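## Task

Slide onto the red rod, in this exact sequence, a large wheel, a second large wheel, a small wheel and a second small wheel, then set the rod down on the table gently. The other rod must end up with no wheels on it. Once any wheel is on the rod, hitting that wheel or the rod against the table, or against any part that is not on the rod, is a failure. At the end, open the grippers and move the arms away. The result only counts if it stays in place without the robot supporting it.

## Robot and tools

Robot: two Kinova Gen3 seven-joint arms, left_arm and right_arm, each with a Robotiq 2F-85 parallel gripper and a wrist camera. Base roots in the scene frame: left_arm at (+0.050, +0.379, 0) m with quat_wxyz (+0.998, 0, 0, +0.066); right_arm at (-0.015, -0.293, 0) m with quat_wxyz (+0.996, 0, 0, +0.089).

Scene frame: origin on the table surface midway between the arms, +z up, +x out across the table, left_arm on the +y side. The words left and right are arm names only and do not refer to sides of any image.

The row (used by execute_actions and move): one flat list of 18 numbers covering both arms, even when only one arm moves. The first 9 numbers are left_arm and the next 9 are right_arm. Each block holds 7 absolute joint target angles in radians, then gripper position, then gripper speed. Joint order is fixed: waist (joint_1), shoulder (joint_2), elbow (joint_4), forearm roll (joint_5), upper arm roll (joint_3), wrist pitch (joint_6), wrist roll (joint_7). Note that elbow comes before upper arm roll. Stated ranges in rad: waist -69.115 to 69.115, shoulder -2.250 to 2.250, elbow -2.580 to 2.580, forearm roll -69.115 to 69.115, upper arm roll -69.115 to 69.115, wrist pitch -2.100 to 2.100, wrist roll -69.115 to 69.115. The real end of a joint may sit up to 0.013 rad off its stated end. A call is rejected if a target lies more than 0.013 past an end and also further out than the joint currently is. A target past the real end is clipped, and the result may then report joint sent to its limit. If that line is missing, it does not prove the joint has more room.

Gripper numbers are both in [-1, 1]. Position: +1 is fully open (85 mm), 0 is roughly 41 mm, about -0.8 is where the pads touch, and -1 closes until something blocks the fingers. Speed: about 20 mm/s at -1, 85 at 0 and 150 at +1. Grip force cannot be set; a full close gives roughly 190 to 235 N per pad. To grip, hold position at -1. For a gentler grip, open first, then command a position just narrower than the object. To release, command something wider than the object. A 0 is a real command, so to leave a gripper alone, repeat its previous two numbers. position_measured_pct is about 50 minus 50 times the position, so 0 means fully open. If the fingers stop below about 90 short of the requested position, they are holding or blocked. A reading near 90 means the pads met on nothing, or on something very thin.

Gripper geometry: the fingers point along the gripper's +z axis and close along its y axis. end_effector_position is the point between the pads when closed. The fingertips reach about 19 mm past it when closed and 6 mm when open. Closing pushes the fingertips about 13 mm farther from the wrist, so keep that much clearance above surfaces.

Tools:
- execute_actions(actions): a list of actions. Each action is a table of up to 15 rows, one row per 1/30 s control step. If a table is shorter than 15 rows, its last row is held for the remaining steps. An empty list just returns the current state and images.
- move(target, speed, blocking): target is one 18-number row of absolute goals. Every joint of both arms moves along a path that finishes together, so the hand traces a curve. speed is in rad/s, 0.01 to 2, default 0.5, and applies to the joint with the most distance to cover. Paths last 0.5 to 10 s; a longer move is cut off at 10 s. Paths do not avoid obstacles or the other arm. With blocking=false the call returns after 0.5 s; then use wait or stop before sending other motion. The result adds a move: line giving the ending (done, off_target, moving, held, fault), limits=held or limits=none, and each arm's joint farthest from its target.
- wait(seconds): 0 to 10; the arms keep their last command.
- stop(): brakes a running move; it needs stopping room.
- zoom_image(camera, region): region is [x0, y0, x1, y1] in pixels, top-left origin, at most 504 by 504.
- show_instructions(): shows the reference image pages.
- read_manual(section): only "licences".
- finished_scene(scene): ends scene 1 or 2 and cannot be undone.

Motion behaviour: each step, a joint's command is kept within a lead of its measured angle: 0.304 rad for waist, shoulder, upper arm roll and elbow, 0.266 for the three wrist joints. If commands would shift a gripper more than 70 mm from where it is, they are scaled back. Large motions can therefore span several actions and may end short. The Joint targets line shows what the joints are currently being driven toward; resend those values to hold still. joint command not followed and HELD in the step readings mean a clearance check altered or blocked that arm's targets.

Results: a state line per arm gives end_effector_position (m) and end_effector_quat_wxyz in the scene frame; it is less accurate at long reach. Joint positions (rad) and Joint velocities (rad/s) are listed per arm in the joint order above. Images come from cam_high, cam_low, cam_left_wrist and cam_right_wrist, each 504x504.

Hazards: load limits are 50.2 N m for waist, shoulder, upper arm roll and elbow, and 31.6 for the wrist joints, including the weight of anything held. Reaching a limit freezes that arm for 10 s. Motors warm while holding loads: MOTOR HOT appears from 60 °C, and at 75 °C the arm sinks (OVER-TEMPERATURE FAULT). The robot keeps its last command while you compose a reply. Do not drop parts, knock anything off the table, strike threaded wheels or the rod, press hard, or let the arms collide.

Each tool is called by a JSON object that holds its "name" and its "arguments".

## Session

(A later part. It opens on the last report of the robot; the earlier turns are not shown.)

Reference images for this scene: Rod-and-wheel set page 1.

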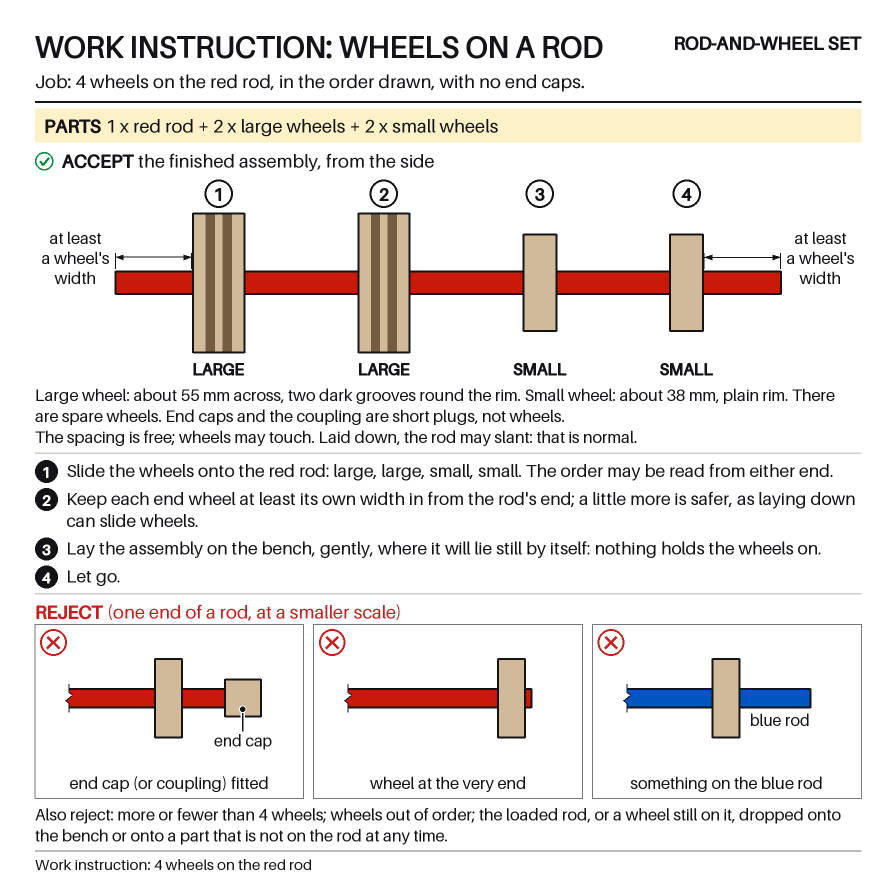

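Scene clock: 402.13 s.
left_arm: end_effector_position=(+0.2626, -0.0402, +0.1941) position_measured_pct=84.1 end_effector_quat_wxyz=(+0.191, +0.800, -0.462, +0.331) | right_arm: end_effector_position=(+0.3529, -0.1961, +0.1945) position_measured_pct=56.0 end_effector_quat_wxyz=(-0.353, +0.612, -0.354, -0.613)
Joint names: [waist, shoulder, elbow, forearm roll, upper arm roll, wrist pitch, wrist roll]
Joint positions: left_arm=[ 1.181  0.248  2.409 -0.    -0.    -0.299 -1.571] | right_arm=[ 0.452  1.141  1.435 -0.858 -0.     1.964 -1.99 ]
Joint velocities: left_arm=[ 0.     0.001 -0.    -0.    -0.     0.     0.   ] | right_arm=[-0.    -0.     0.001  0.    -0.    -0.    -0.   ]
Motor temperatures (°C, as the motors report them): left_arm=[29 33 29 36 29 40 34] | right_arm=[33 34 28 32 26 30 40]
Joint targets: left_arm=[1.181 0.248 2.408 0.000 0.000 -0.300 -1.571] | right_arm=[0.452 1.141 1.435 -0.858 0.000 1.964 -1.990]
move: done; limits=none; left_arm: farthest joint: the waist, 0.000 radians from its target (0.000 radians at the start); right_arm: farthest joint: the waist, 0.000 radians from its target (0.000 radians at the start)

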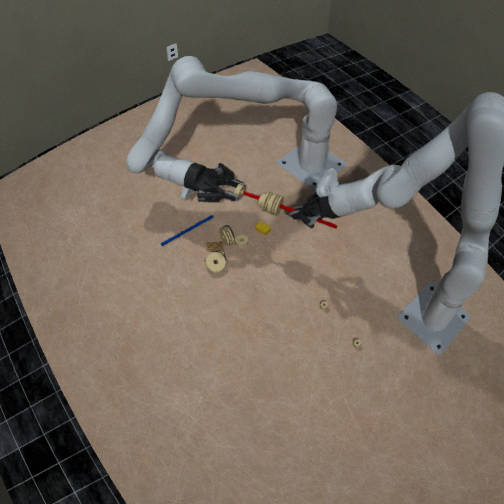

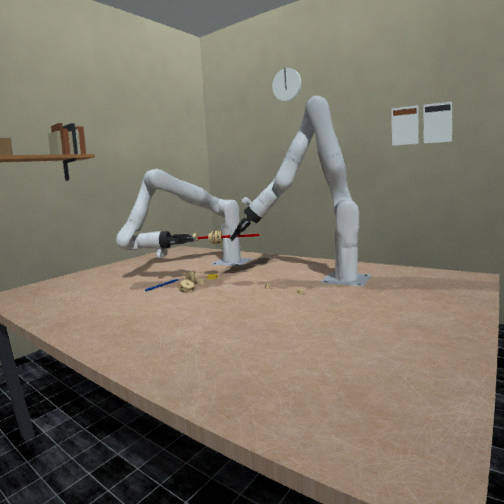

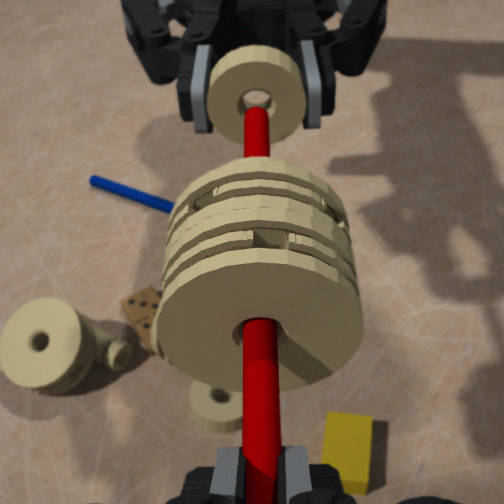

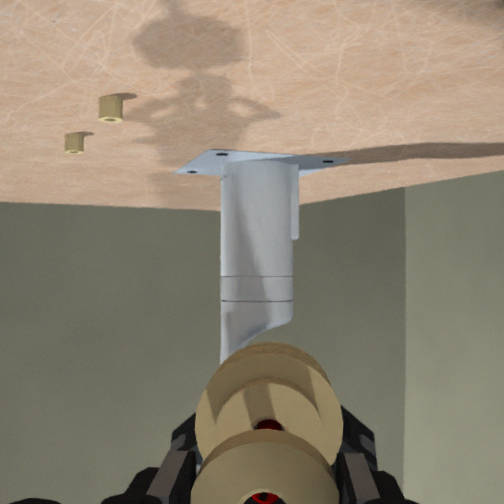

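{"name": "execute_actions", "arguments": {"actions": []}}

{"name": "zoom_image", "arguments": {"camera": "cam_high", "region": [180, 20, 340, 180]}}

Scene clock: 411.80 s.
left_arm: end_effector_position=(+0.2626, -0.0402, +0.1941) position_measured_pct=84.1 end_effector_quat_wxyz=(+0.191, +0.800, -0.462, +0.331) | right_arm: end_effector_position=(+0.3529, -0.1961, +0.1945) position_measured_pct=56.0 end_effector_quat_wxyz=(-0.353, +0.612, -0.354, -0.613)
Joint names: [waist, shoulder, elbow, forearm roll, upper arm roll, wrist pitch, wrist roll]
Joint positions: left_arm=[ 1.181  0.248  2.409 -0.    -0.    -0.299 -1.571] | right_arm=[ 0.452  1.141  1.435 -0.858 -0.     1.964 -1.99 ]
Joint velocities: left_arm=[-0.001 -0.001  0.     0.    -0.     0.     0.001] | right_arm=[-0.    -0.     0.001 -0.     0.     0.     0.   ]
Motor temperatures (°C, as the motors report them): left_arm=[29 33 29 36 29 40 34] | right_arm=[33 34 28 32 26 30 40]
Joint targets: left_arm=[1.181 0.248 2.408 0.000 0.000 -0.300 -1.571] | right_arm=[0.452 1.141 1.435 -0.858 0.000 1.964 -1.990]

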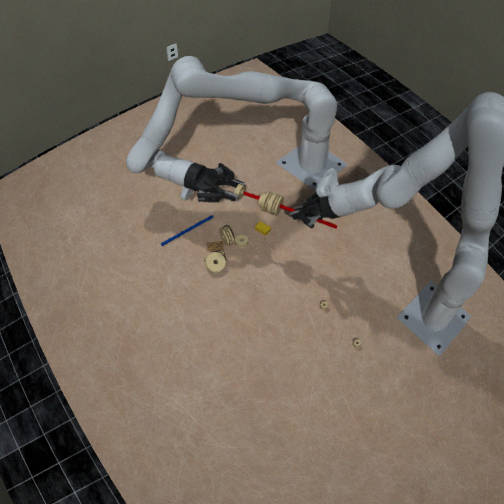

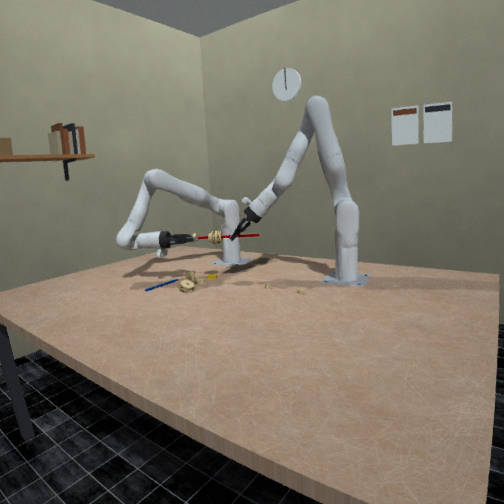

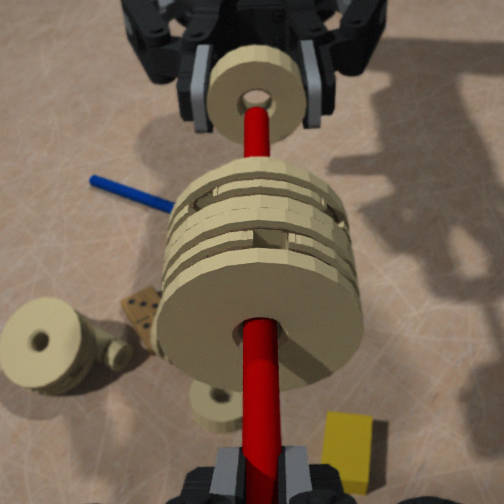

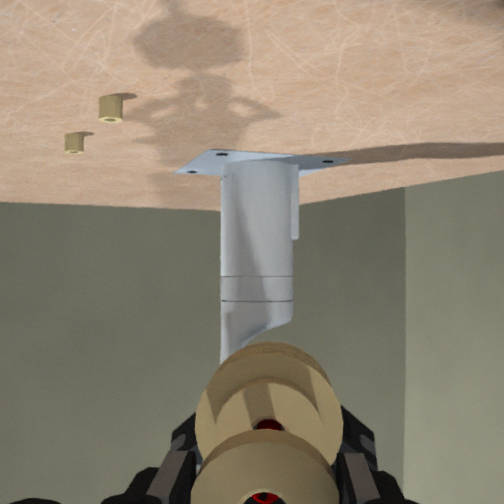

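Region (180, 20, 340, 180) of cam_high's 504x504 image, scaled by 3.150, with more detail than that image has.

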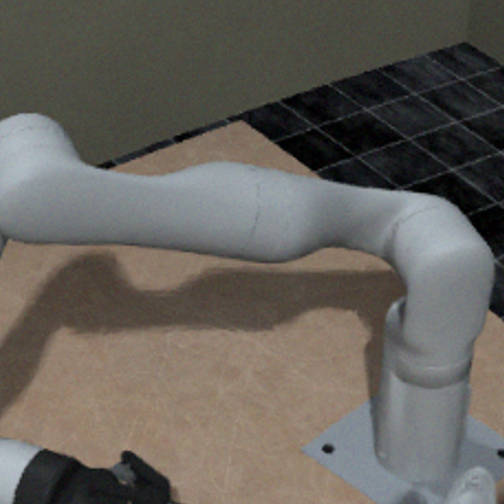

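{"name": "move", "arguments": {"target": [1.1806,0.2580,2.3913,0,0,-0.2931,-1.571,-1,-0.5,0.452,1.141,1.435,-0.858,0,1.964,-1.99,-1,0], "speed": 0.015}}

{"name": "zoom_image", "arguments": {"camera": "cam_left_wrist", "region": [180, 20, 340, 180]}}

{"name": "zoom_image", "arguments": {"camera": "cam_right_wrist", "region": [180, 344, 340, 504]}}

Scene clock: 416.37 s.
left_arm: end_effector_position=(+0.2656, -0.0454, +0.1940) position_measured_pct=84.1 end_effector_quat_wxyz=(+0.191, +0.800, -0.462, +0.331) | right_arm: end_effector_position=(+0.3529, -0.1961, +0.1945) position_measured_pct=56.0 end_effector_quat_wxyz=(-0.353, +0.612, -0.354, -0.613)
Joint names: [waist, shoulder, elbow, forearm roll, upper arm roll, wrist pitch, wrist roll]
Joint positions: left_arm=[ 1.181  0.258  2.392 -0.    -0.    -0.293 -1.571] | right_arm=[ 0.452  1.141  1.435 -0.858 -0.     1.964 -1.99 ]
Joint velocities: left_arm=[ 0.001  0.    -0.     0.001  0.     0.002 -0.   ] | right_arm=[ 0.001 -0.    -0.    -0.     0.     0.    -0.   ]
Motor temperatures (°C, as the motors report them): left_arm=[29 33 29 36 29 40 34] | right_arm=[33 34 28 32 26 30 40]
Joint targets: left_arm=[1.181 0.258 2.391 0.000 0.000 -0.293 -1.571] | right_arm=[0.452 1.141 1.435 -0.858 0.000 1.964 -1.990]
move: done; limits=none; left_arm: farthest joint: the waist, 0.000 radians from its target (0.000 radians at the start); right_arm: farthest joint: the waist, 0.000 radians from its target (0.000 radians at the start)

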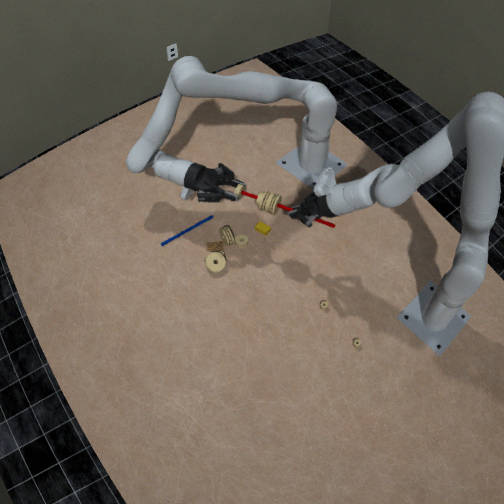

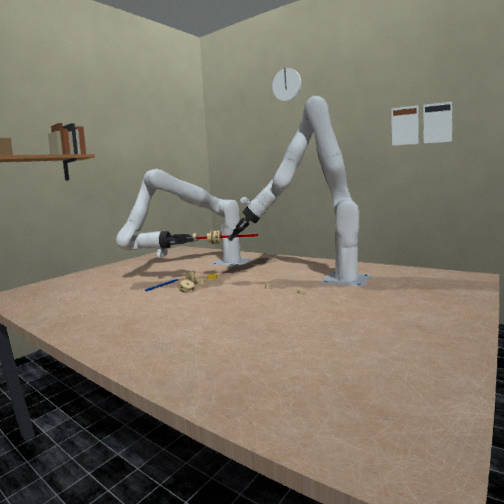

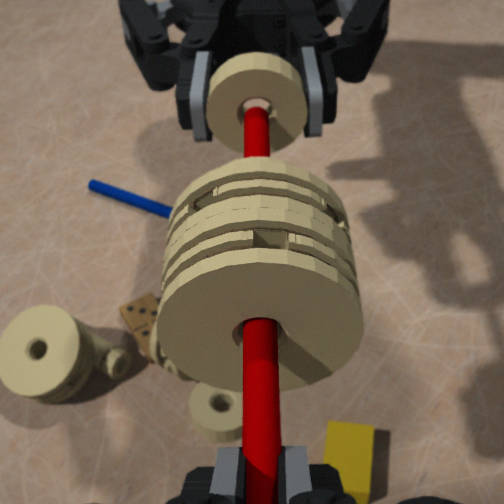

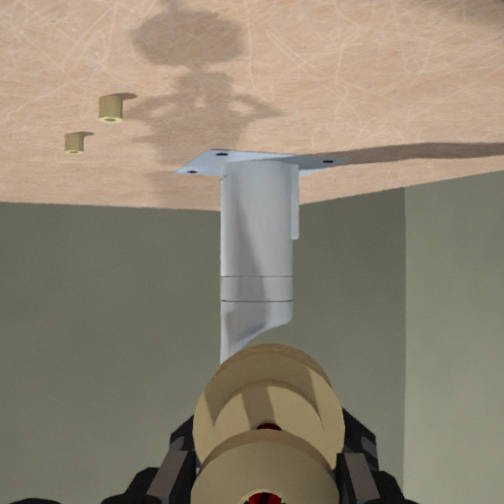

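Region (180, 20, 340, 180) of cam_left_wrist's 504x504 image, scaled by 3.150.

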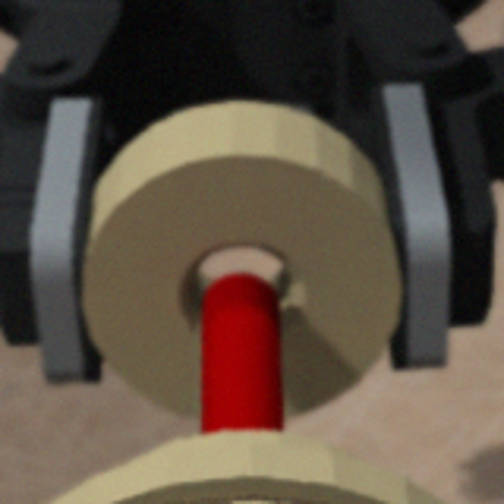

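Region (180, 344, 340, 504) of cam_right_wrist's 504x504 image, scaled by 3.150.

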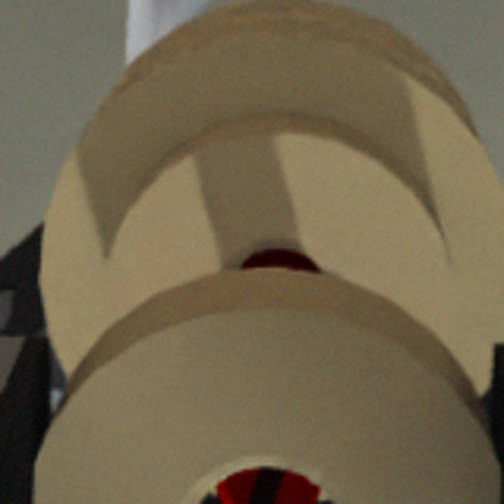

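{"name": "move", "arguments": {"target": [1.1806,0.2807,2.3514,0,0,-0.2759,-1.571,-1,-0.5,0.452,1.141,1.435,-0.858,0,1.964,-1.99,-1,0], "speed": 0.012}}

{"name": "zoom_image", "arguments": {"camera": "cam_left_wrist", "region": [180, 20, 340, 180]}}

Scene clock: 421.93 s.
left_arm: end_effector_position=(+0.2726, -0.0574, +0.1941) position_measured_pct=84.1 end_effector_quat_wxyz=(+0.191, +0.800, -0.462, +0.331) | right_arm: end_effector_position=(+0.3529, -0.1961, +0.1945) position_measured_pct=56.0 end_effector_quat_wxyz=(-0.353, +0.612, -0.354, -0.613)
Joint names: [waist, shoulder, elbow, forearm roll, upper arm roll, wrist pitch, wrist roll]
Joint positions: left_arm=[ 1.181  0.281  2.352 -0.    -0.    -0.275 -1.571] | right_arm=[ 0.452  1.141  1.435 -0.858 -0.     1.964 -1.99 ]
Joint velocities: left_arm=[ 0.    -0.     0.     0.001 -0.     0.     0.001] | right_arm=[-0.     0.    -0.001 -0.001 -0.    -0.    -0.   ]
Motor temperatures (°C, as the motors report them): left_arm=[29 33 29 36 29 40 34] | right_arm=[33 34 28 32 26 30 40]
Joint targets: left_arm=[1.181 0.281 2.351 0.000 0.000 -0.276 -1.571] | right_arm=[0.452 1.141 1.435 -0.858 0.000 1.964 -1.990]
move: done; limits=none; left_arm: farthest joint: the waist, 0.000 radians from its target (0.000 radians at the start); right_arm: farthest joint: the waist, 0.000 radians from its target (0.000 radians at the start)

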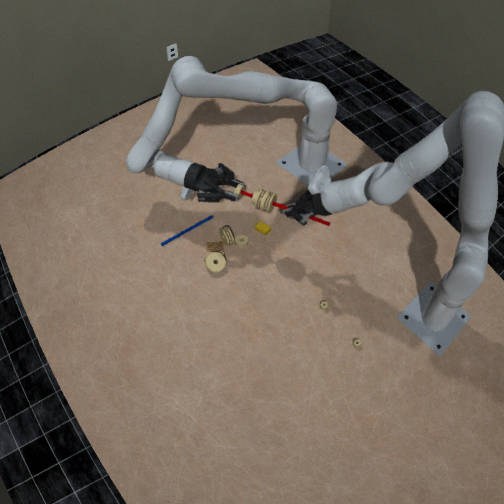

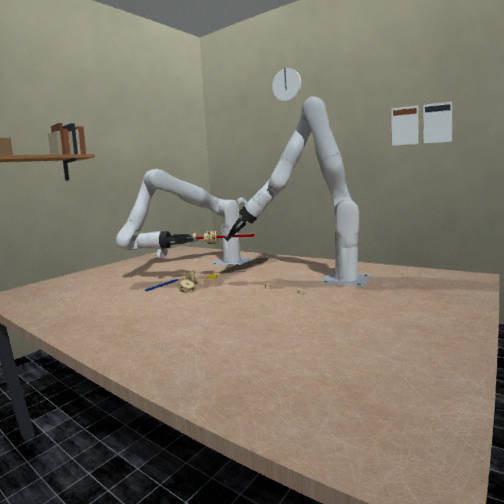

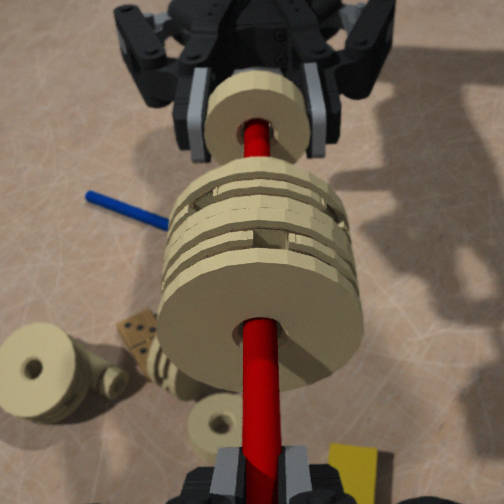

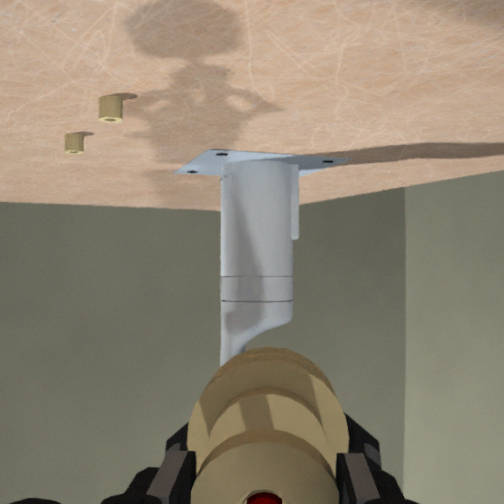

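Region (180, 20, 340, 180) of cam_left_wrist's 504x504 image, scaled by 3.150.

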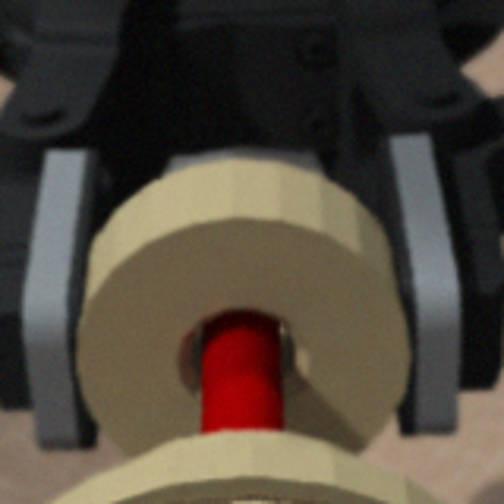

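{"name": "move", "arguments": {"target": [1.1806,0.3419,2.2440,0,0,-0.2297,-1.571,-1,-0.5,0.452,1.141,1.435,-0.858,0,1.964,-1.99,-1,0], "speed": 0.035}}

Scene clock: 429.77 s.
left_arm: end_effector_position=(+0.2911, -0.0895, +0.1935) position_measured_pct=84.1 end_effector_quat_wxyz=(+0.191, +0.800, -0.462, +0.331) | right_arm: end_effector_position=(+0.3529, -0.1961, +0.1945) position_measured_pct=56.0 end_effector_quat_wxyz=(-0.353, +0.612, -0.354, -0.613)
Joint names: [waist, shoulder, elbow, forearm roll, upper arm roll, wrist pitch, wrist roll]
Joint positions: left_arm=[ 1.181  0.342  2.244 -0.    -0.    -0.229 -1.571] | right_arm=[ 0.452  1.141  1.435 -0.858  0.     1.964 -1.99 ]
Joint velocities: left_arm=[ 0.001  0.001  0.    -0.     0.     0.001  0.   ] | right_arm=[ 0.    -0.     0.001  0.     0.     0.     0.   ]
Motor temperatures (°C, as the motors report them): left_arm=[29 33 29 36 29 40 34] | right_arm=[33 34 28 32 26 30 40]
Joint targets: left_arm=[1.181 0.342 2.244 0.000 0.000 -0.230 -1.571] | right_arm=[0.452 1.141 1.435 -0.858 0.000 1.964 -1.990]
move: done; limits=none; left_arm: farthest joint: the waist, 0.000 radians from its target (0.000 radians at the start); right_arm: farthest joint: the waist, 0.000 radians from its target (0.000 radians at the start)

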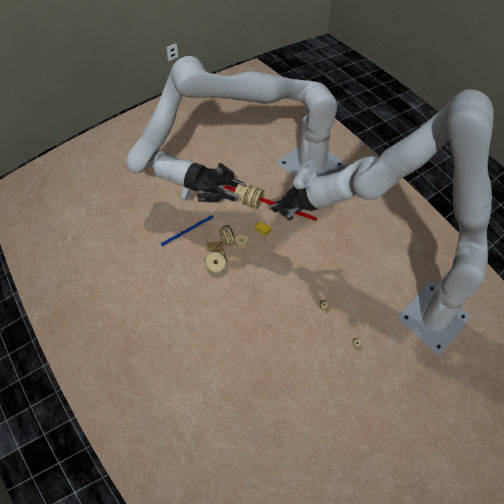

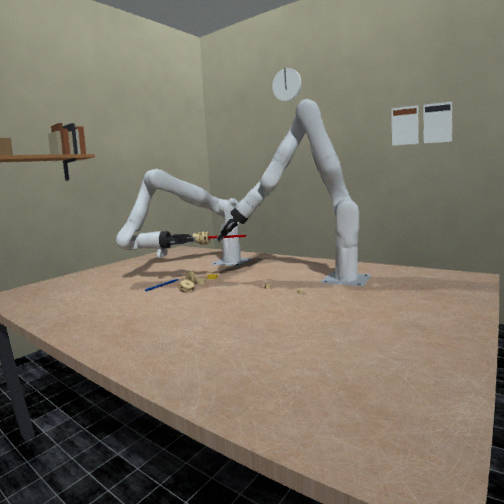

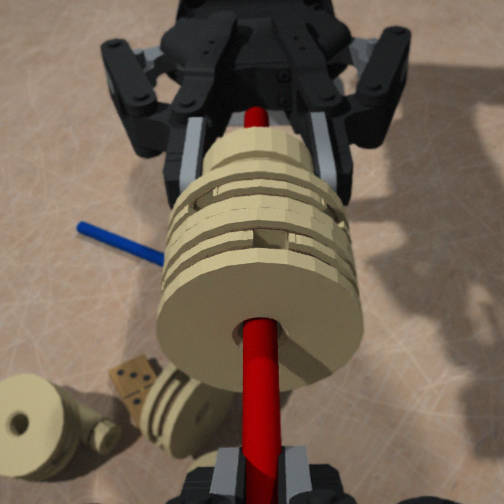

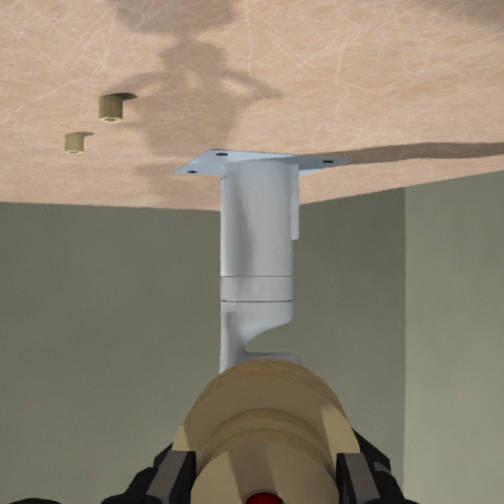

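{"name": "execute_actions", "arguments": {"actions": [[[1.1806,0.3419,2.2440,0,0,-0.2297,-1.571,-1,-0.5,0.452,1.141,1.435,-0.858,0,1.964,-1.99,0.4,0]],[[1.1806,0.3419,2.2440,0,0,-0.2297,-1.571,-1,-0.5,0.452,1.141,1.435,-0.858,0,1.964,-1.99,0.4,0]]]}}

{"name": "move", "arguments": {"target": [1.1806,0.2211,2.4602,0,0,-0.3251,-1.571,-1,-0.5,0.452,1.141,1.435,-0.858,0,1.964,-1.99,0.4,0], "speed": 0.12}}

Scene clock: 433.43 s.
left_arm: end_effector_position=(+0.2910, -0.0895, +0.1934) position_measured_pct=84.1 end_effector_quat_wxyz=(+0.191, +0.800, -0.463, +0.331) | right_arm: end_effector_position=(+0.3529, -0.1961, +0.1945) position_measured_pct=29.8 end_effector_quat_wxyz=(-0.353, +0.612, -0.354, -0.613)
Joint names: [waist, shoulder, elbow, forearm roll, upper arm roll, wrist pitch, wrist roll]
Joint positions: left_arm=[ 1.181  0.343  2.245 -0.    -0.    -0.229 -1.571] | right_arm=[ 0.452  1.141  1.435 -0.858 -0.     1.964 -1.99 ]
Joint velocities: left_arm=[ 0. -0.  0.  0.  0.  0.  0.] | right_arm=[ 0.    -0.    -0.001 -0.    -0.     0.    -0.   ]
Motor temperatures (°C, as the motors report them): left_arm=[29 33 29 36 29 40 34] | right_arm=[33 34 28 32 26 30 40]
Joint targets: left_arm=[1.181 0.342 2.244 0.000 0.000 -0.230 -1.571] | right_arm=[0.452 1.141 1.435 -0.858 0.000 1.964 -1.990]
Step readings (joint positions; steps 1 to 15: 1st action; 16 to 30: 2nd action):
0: left_arm=[1.181 0.342 2.244 -0.000 -0.000 -0.229 -1.571] | right_arm=[0.452 1.141 1.435 -0.858 0.000 1.964 -1.990]
1: left_arm=[1.181 0.342 2.244 -0.000 -0.000 -0.229 -1.571] | right_arm=[0.452 1.141 1.435 -0.858 0.000 1.964 -1.990]
2: left_arm=[1.181 0.342 2.244 -0.000 -0.000 -0.229 -1.571] | right_arm=[0.452 1.141 1.435 -0.858 0.000 1.964 -1.990]
4: left_arm=[1.181 0.342 2.244 -0.000 -0.000 -0.229 -1.571] | right_arm=[0.452 1.141 1.435 -0.858 -0.000 1.964 -1.990]
8: left_arm=[1.181 0.343 2.245 -0.000 -0.000 -0.229 -1.571] | right_arm=[0.452 1.141 1.435 -0.858 -0.000 1.964 -1.990]
15: left_arm=[1.181 0.343 2.245 -0.000 -0.000 -0.229 -1.571] | right_arm=[0.452 1.141 1.435 -0.858 0.000 1.964 -1.990]
16: left_arm=[1.181 0.343 2.245 -0.000 -0.000 -0.229 -1.571] | right_arm=[0.452 1.141 1.435 -0.858 0.000 1.964 -1.990]
17: left_arm=[1.181 0.343 2.245 -0.000 -0.000 -0.229 -1.571] | right_arm=[0.452 1.141 1.435 -0.858 0.000 1.964 -1.990]
19: left_arm=[1.181 0.343 2.245 -0.000 -0.000 -0.229 -1.571] | right_arm=[0.452 1.141 1.435 -0.858 -0.000 1.964 -1.990]
23: left_arm=[1.181 0.343 2.245 -0.000 -0.000 -0.229 -1.571] | right_arm=[0.452 1.141 1.435 -0.858 -0.000 1.964 -1.990]
30: Joint positions above

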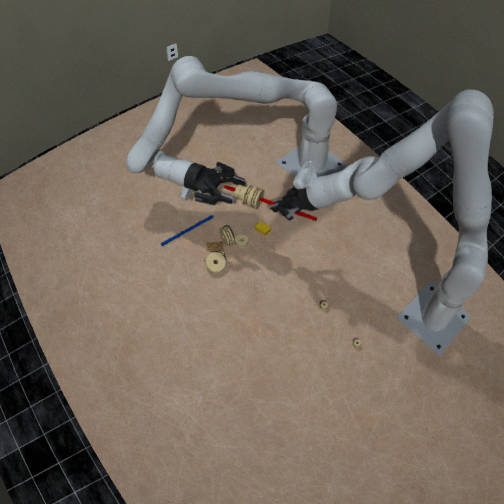

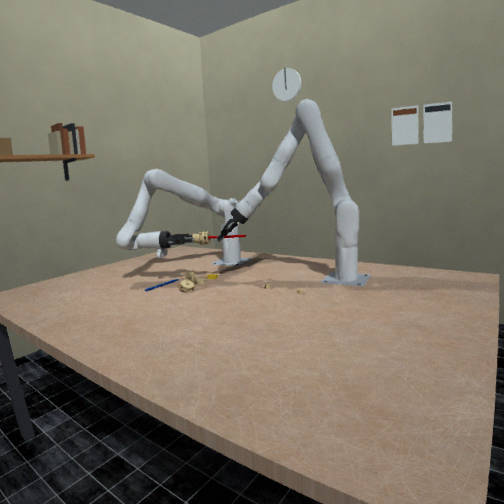

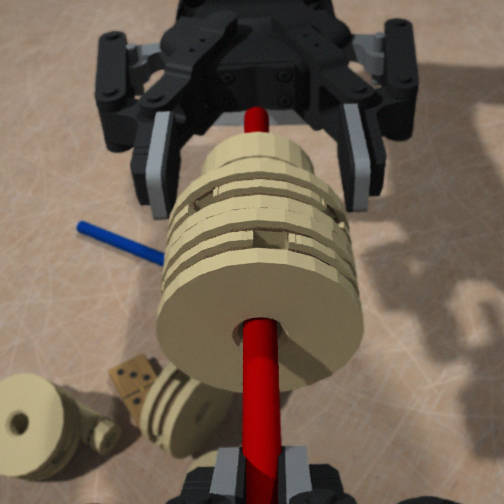

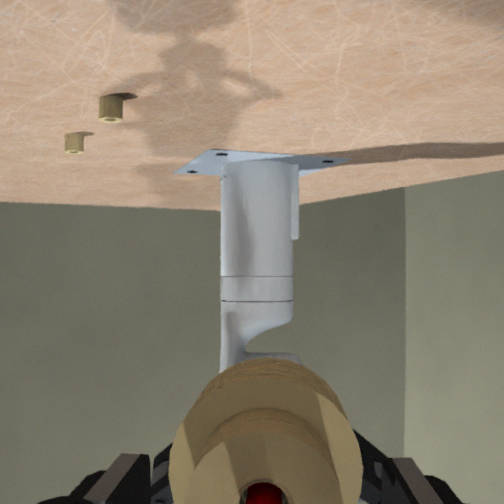

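Scene clock: 435.53 s.
left_arm: end_effector_position=(+0.2536, -0.0245, +0.1929) position_measured_pct=84.1 end_effector_quat_wxyz=(+0.191, +0.800, -0.463, +0.331) | right_arm: end_effector_position=(+0.3529, -0.1961, +0.1945) position_measured_pct=29.8 end_effector_quat_wxyz=(-0.353, +0.612, -0.354, -0.613)
Joint names: [waist, shoulder, elbow, forearm roll, upper arm roll, wrist pitch, wrist roll]
Joint positions: left_arm=[ 1.181  0.222  2.461 -0.    -0.    -0.325 -1.571] | right_arm=[ 0.452  1.141  1.435 -0.858 -0.     1.964 -1.99 ]
Joint velocities: left_arm=[-0.    -0.002  0.     0.001  0.     0.    -0.   ] | right_arm=[-0.     0.     0.001  0.    -0.     0.     0.   ]
Motor temperatures (°C, as the motors report them): left_arm=[29 33 29 36 29 40 34] | right_arm=[33 34 28 32 26 30 40]
Joint targets: left_arm=[1.181 0.221 2.460 0.000 0.000 -0.325 -1.571] | right_arm=[0.452 1.141 1.435 -0.858 0.000 1.964 -1.990]
move: done; limits=none; left_arm: farthest joint: the shoulder, 0.001 radians from its target (0.121 radians at the start); right_arm: farthest joint: the waist, 0.000 radians from its target (0.000 radians at the start)

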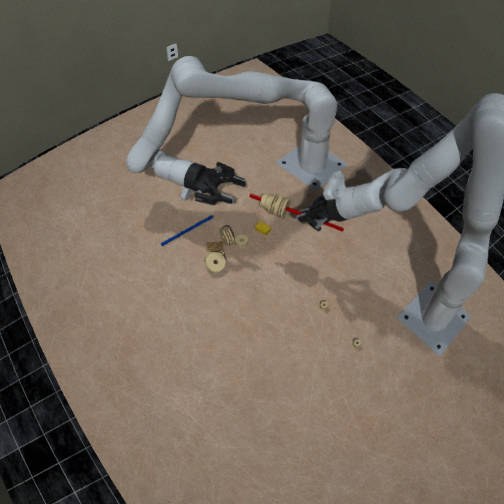

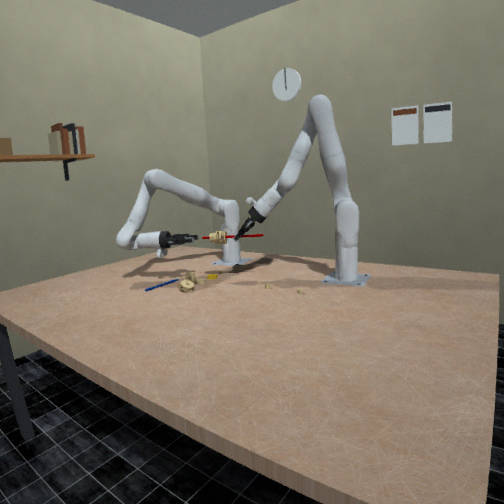

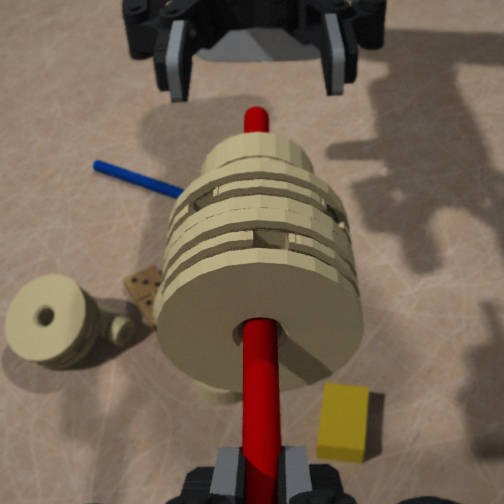

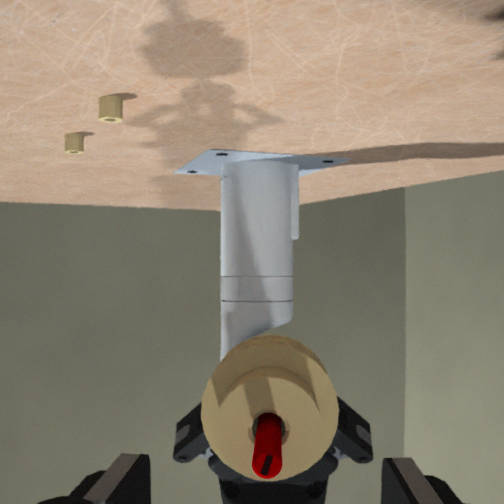

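{"name": "move", "arguments": {"target": [0.80,0.2211,2.4602,0,0,-0.3251,-1.571,-1,-0.5,0.2,0.3,1.3,0,0,1.54,-1.571,0.4,0], "speed": 0.35}}

Scene clock: 441.37 s.
left_arm: end_effector_position=(+0.3889, +0.0801, +0.1930) position_measured_pct=84.1 end_effector_quat_wxyz=(+0.125, +0.873, -0.303, +0.361) | right_arm: end_effector_position=(+0.4235, -0.3274, +0.3662) position_measured_pct=29.8 end_effector_quat_wxyz=(+0.000, +1.000, -0.011, +0.001)
Joint names: [waist, shoulder, elbow, forearm roll, upper arm roll, wrist pitch, wrist roll]
Joint positions: left_arm=[ 0.8    0.222  2.461  0.    -0.    -0.325 -1.571] | right_arm=[ 0.2    0.3    1.3   -0.    -0.     1.54  -1.571]
Joint velocities: left_arm=[-0.002  0.    -0.001 -0.     0.     0.    -0.001] | right_arm=[-0.001 -0.002 -0.001  0.     0.    -0.     0.   ]
Motor temperatures (°C, as the motors report them): left_arm=[29 33 29 36 29 40 34] | right_arm=[33 34 28 32 26 30 40]
Joint targets: left_arm=[0.800 0.221 2.460 0.000 0.000 -0.325 -1.571] | right_arm=[0.200 0.300 1.300 0.000 0.000 1.540 -1.571]
move: done; limits=none; left_arm: farthest joint: the shoulder, 0.001 radians from its target (0.001 radians at the start); right_arm: farthest joint: the waist, 0.000 radians from its target (0.252 radians at the start)

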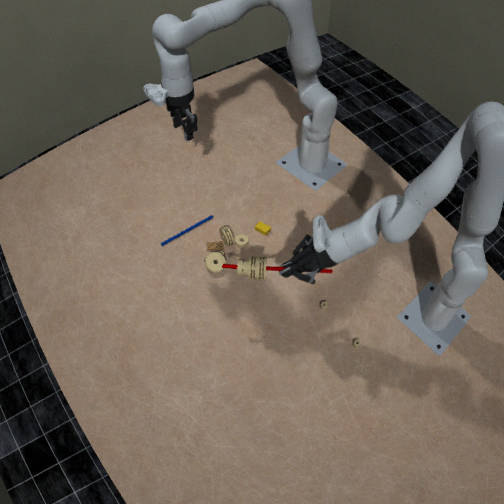

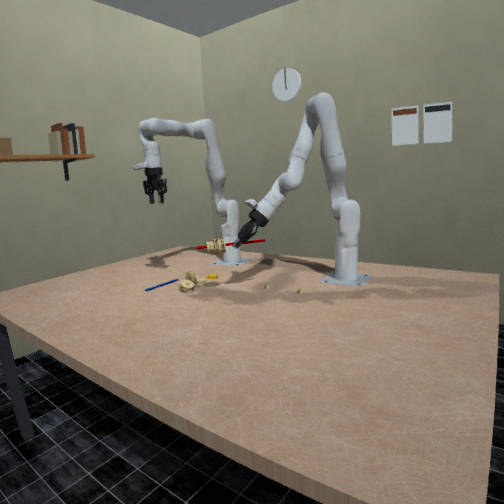

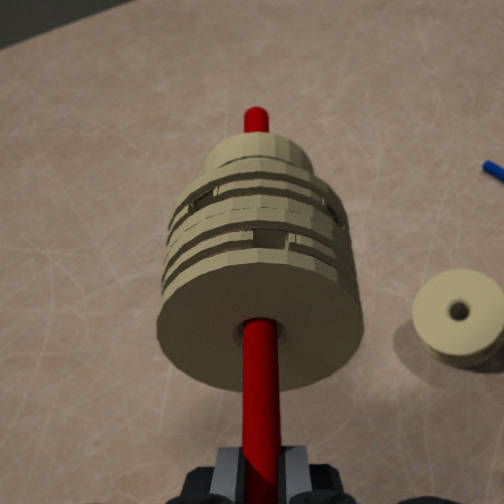

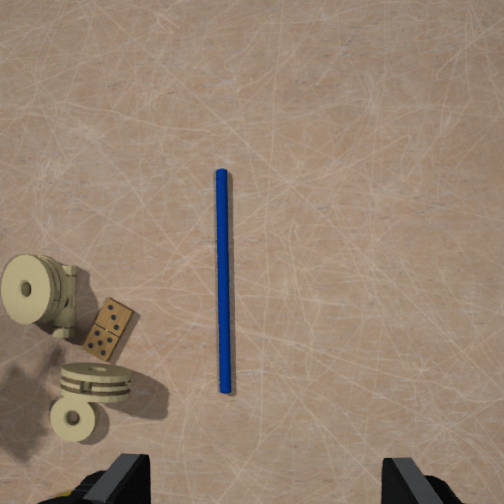

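{"name": "move", "arguments": {"target": [0.80,0.3106,2.3068,0,0,-0.2612,-1.571,-1,-0.5,0.2,0.3,1.3,0,0,1.54,-1.571,0.4,0], "speed": 0.12}}

Scene clock: 451.90 s.
left_arm: end_effector_position=(+0.4314, +0.0467, +0.1927) position_measured_pct=84.1 end_effector_quat_wxyz=(+0.125, +0.873, -0.303, +0.361) | right_arm: end_effector_position=(+0.4234, -0.3274, +0.3663) position_measured_pct=29.8 end_effector_quat_wxyz=(+0.000, +1.000, -0.011, +0.001)
Joint names: [waist, shoulder, elbow, forearm roll, upper arm roll, wrist pitch, wrist roll]
Joint positions: left_arm=[ 0.8    0.311  2.307 -0.    -0.    -0.261 -1.571] | right_arm=[ 0.2    0.3    1.3    0.    -0.     1.54  -1.571]
Joint velocities: left_arm=[-0.     0.003 -0.001  0.     0.     0.001  0.   ] | right_arm=[ 0.    -0.     0.001  0.    -0.    -0.    -0.   ]
Motor temperatures (°C, as the motors report them): left_arm=[29 33 29 36 29 40 34] | right_arm=[33 34 28 32 26 30 40]
Joint targets: left_arm=[0.800 0.311 2.307 0.000 0.000 -0.261 -1.571] | right_arm=[0.200 0.300 1.300 0.000 0.000 1.540 -1.571]
move: done; limits=none; left_arm: farthest joint: the elbow, 0.001 radians from its target (0.154 radians at the start); right_arm: farthest joint: the waist, 0.000 radians from its target (0.000 radians at the start)

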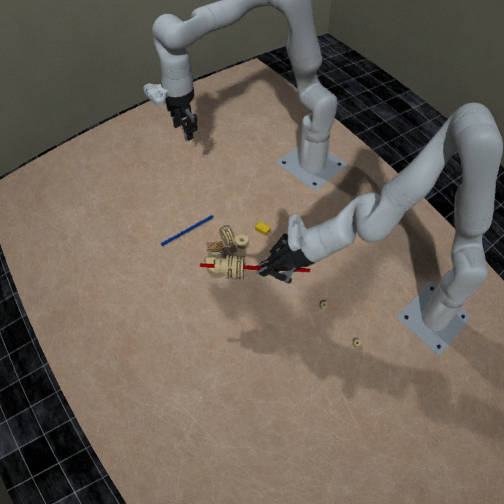

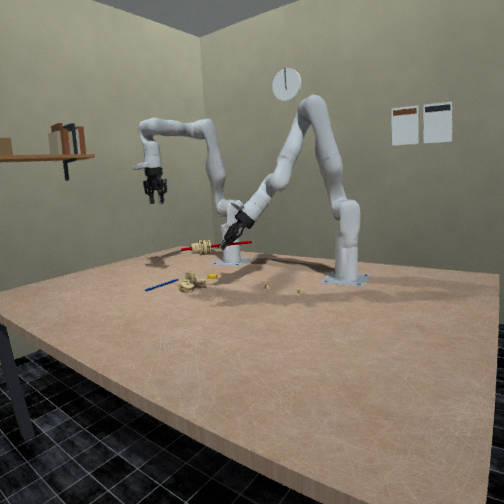

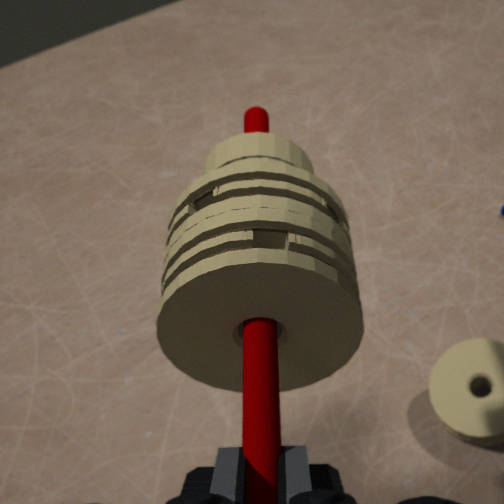

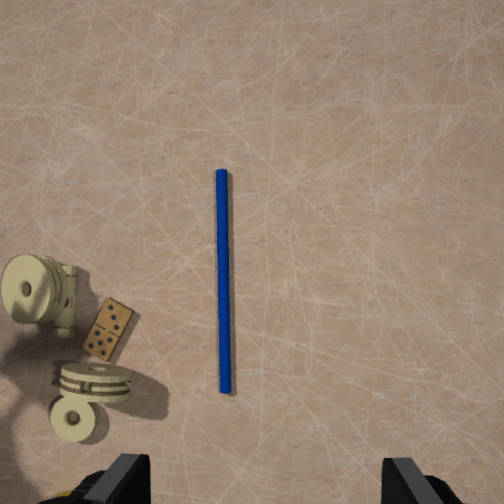

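{"name": "move", "arguments": {"target": [0.80,0.7437,2.3946,0,0,-0.7821,-1.571,-1,-0.5,0.2,0.3,1.3,0,0,1.54,-1.571,0.4,0], "speed": 0.15}}

{"name": "zoom_image", "arguments": {"camera": "cam_high", "region": [150, 190, 390, 370]}}

Scene clock: 459.47 s.
left_arm: end_effector_position=(+0.4314, +0.0467, +0.0597) position_measured_pct=84.1 end_effector_quat_wxyz=(+0.125, +0.873, -0.303, +0.361) | right_arm: end_effector_position=(+0.4234, -0.3274, +0.3663) position_measured_pct=29.8 end_effector_quat_wxyz=(+0.000, +1.000, -0.011, +0.001)
Joint names: [waist, shoulder, elbow, forearm roll, upper arm roll, wrist pitch, wrist roll]
Joint positions: left_arm=[ 0.8    0.744  2.395 -0.    -0.    -0.782 -1.571] | right_arm=[ 0.2    0.3    1.3    0.     0.     1.54  -1.571]
Joint velocities: left_arm=[ 0.001  0.003 -0.     0.001  0.    -0.    -0.   ] | right_arm=[ 0.    -0.    -0.001  0.    -0.     0.     0.   ]
Motor temperatures (°C, as the motors report them): left_arm=[29 33 29 36 29 40 34] | right_arm=[33 34 28 32 26 30 40]
Joint targets: left_arm=[0.800 0.744 2.395 0.000 0.000 -0.782 -1.571] | right_arm=[0.200 0.300 1.300 0.000 0.000 1.540 -1.571]
move: done; limits=none; left_arm: farthest joint: the wrist pitch, 0.001 radians from its target (0.521 radians at the start); right_arm: farthest joint: the waist, 0.000 radians from its target (0.000 radians at the start)

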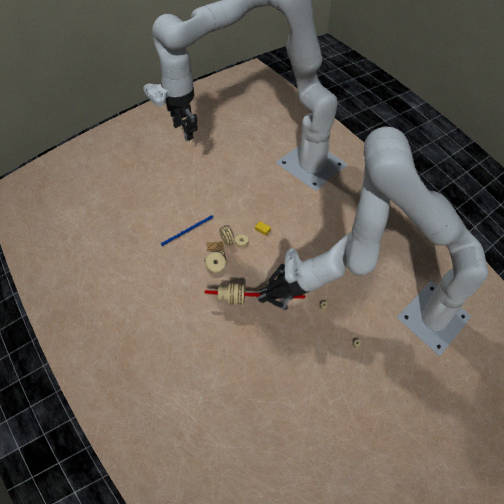

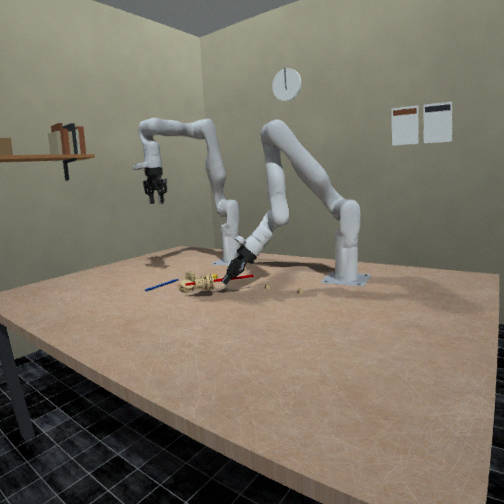

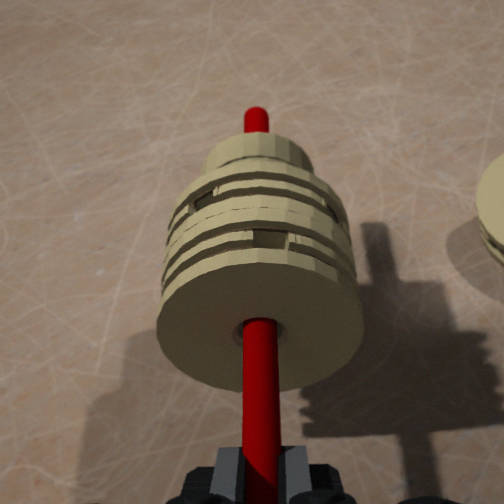

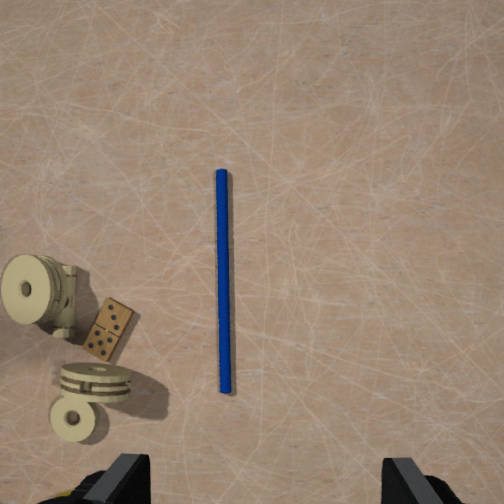

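Region (150, 190, 390, 370) of cam_high's 504x504 image, scaled by 2.100, with more detail than that image has; it fills the top 378 rows of this view, and the rest is white.

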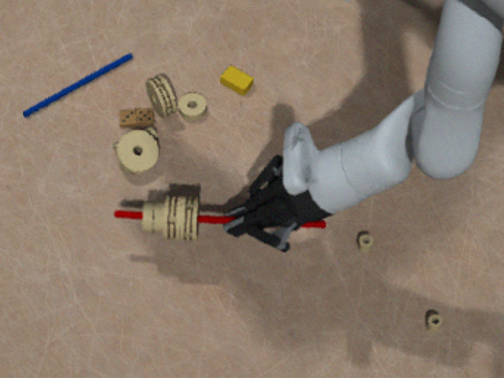

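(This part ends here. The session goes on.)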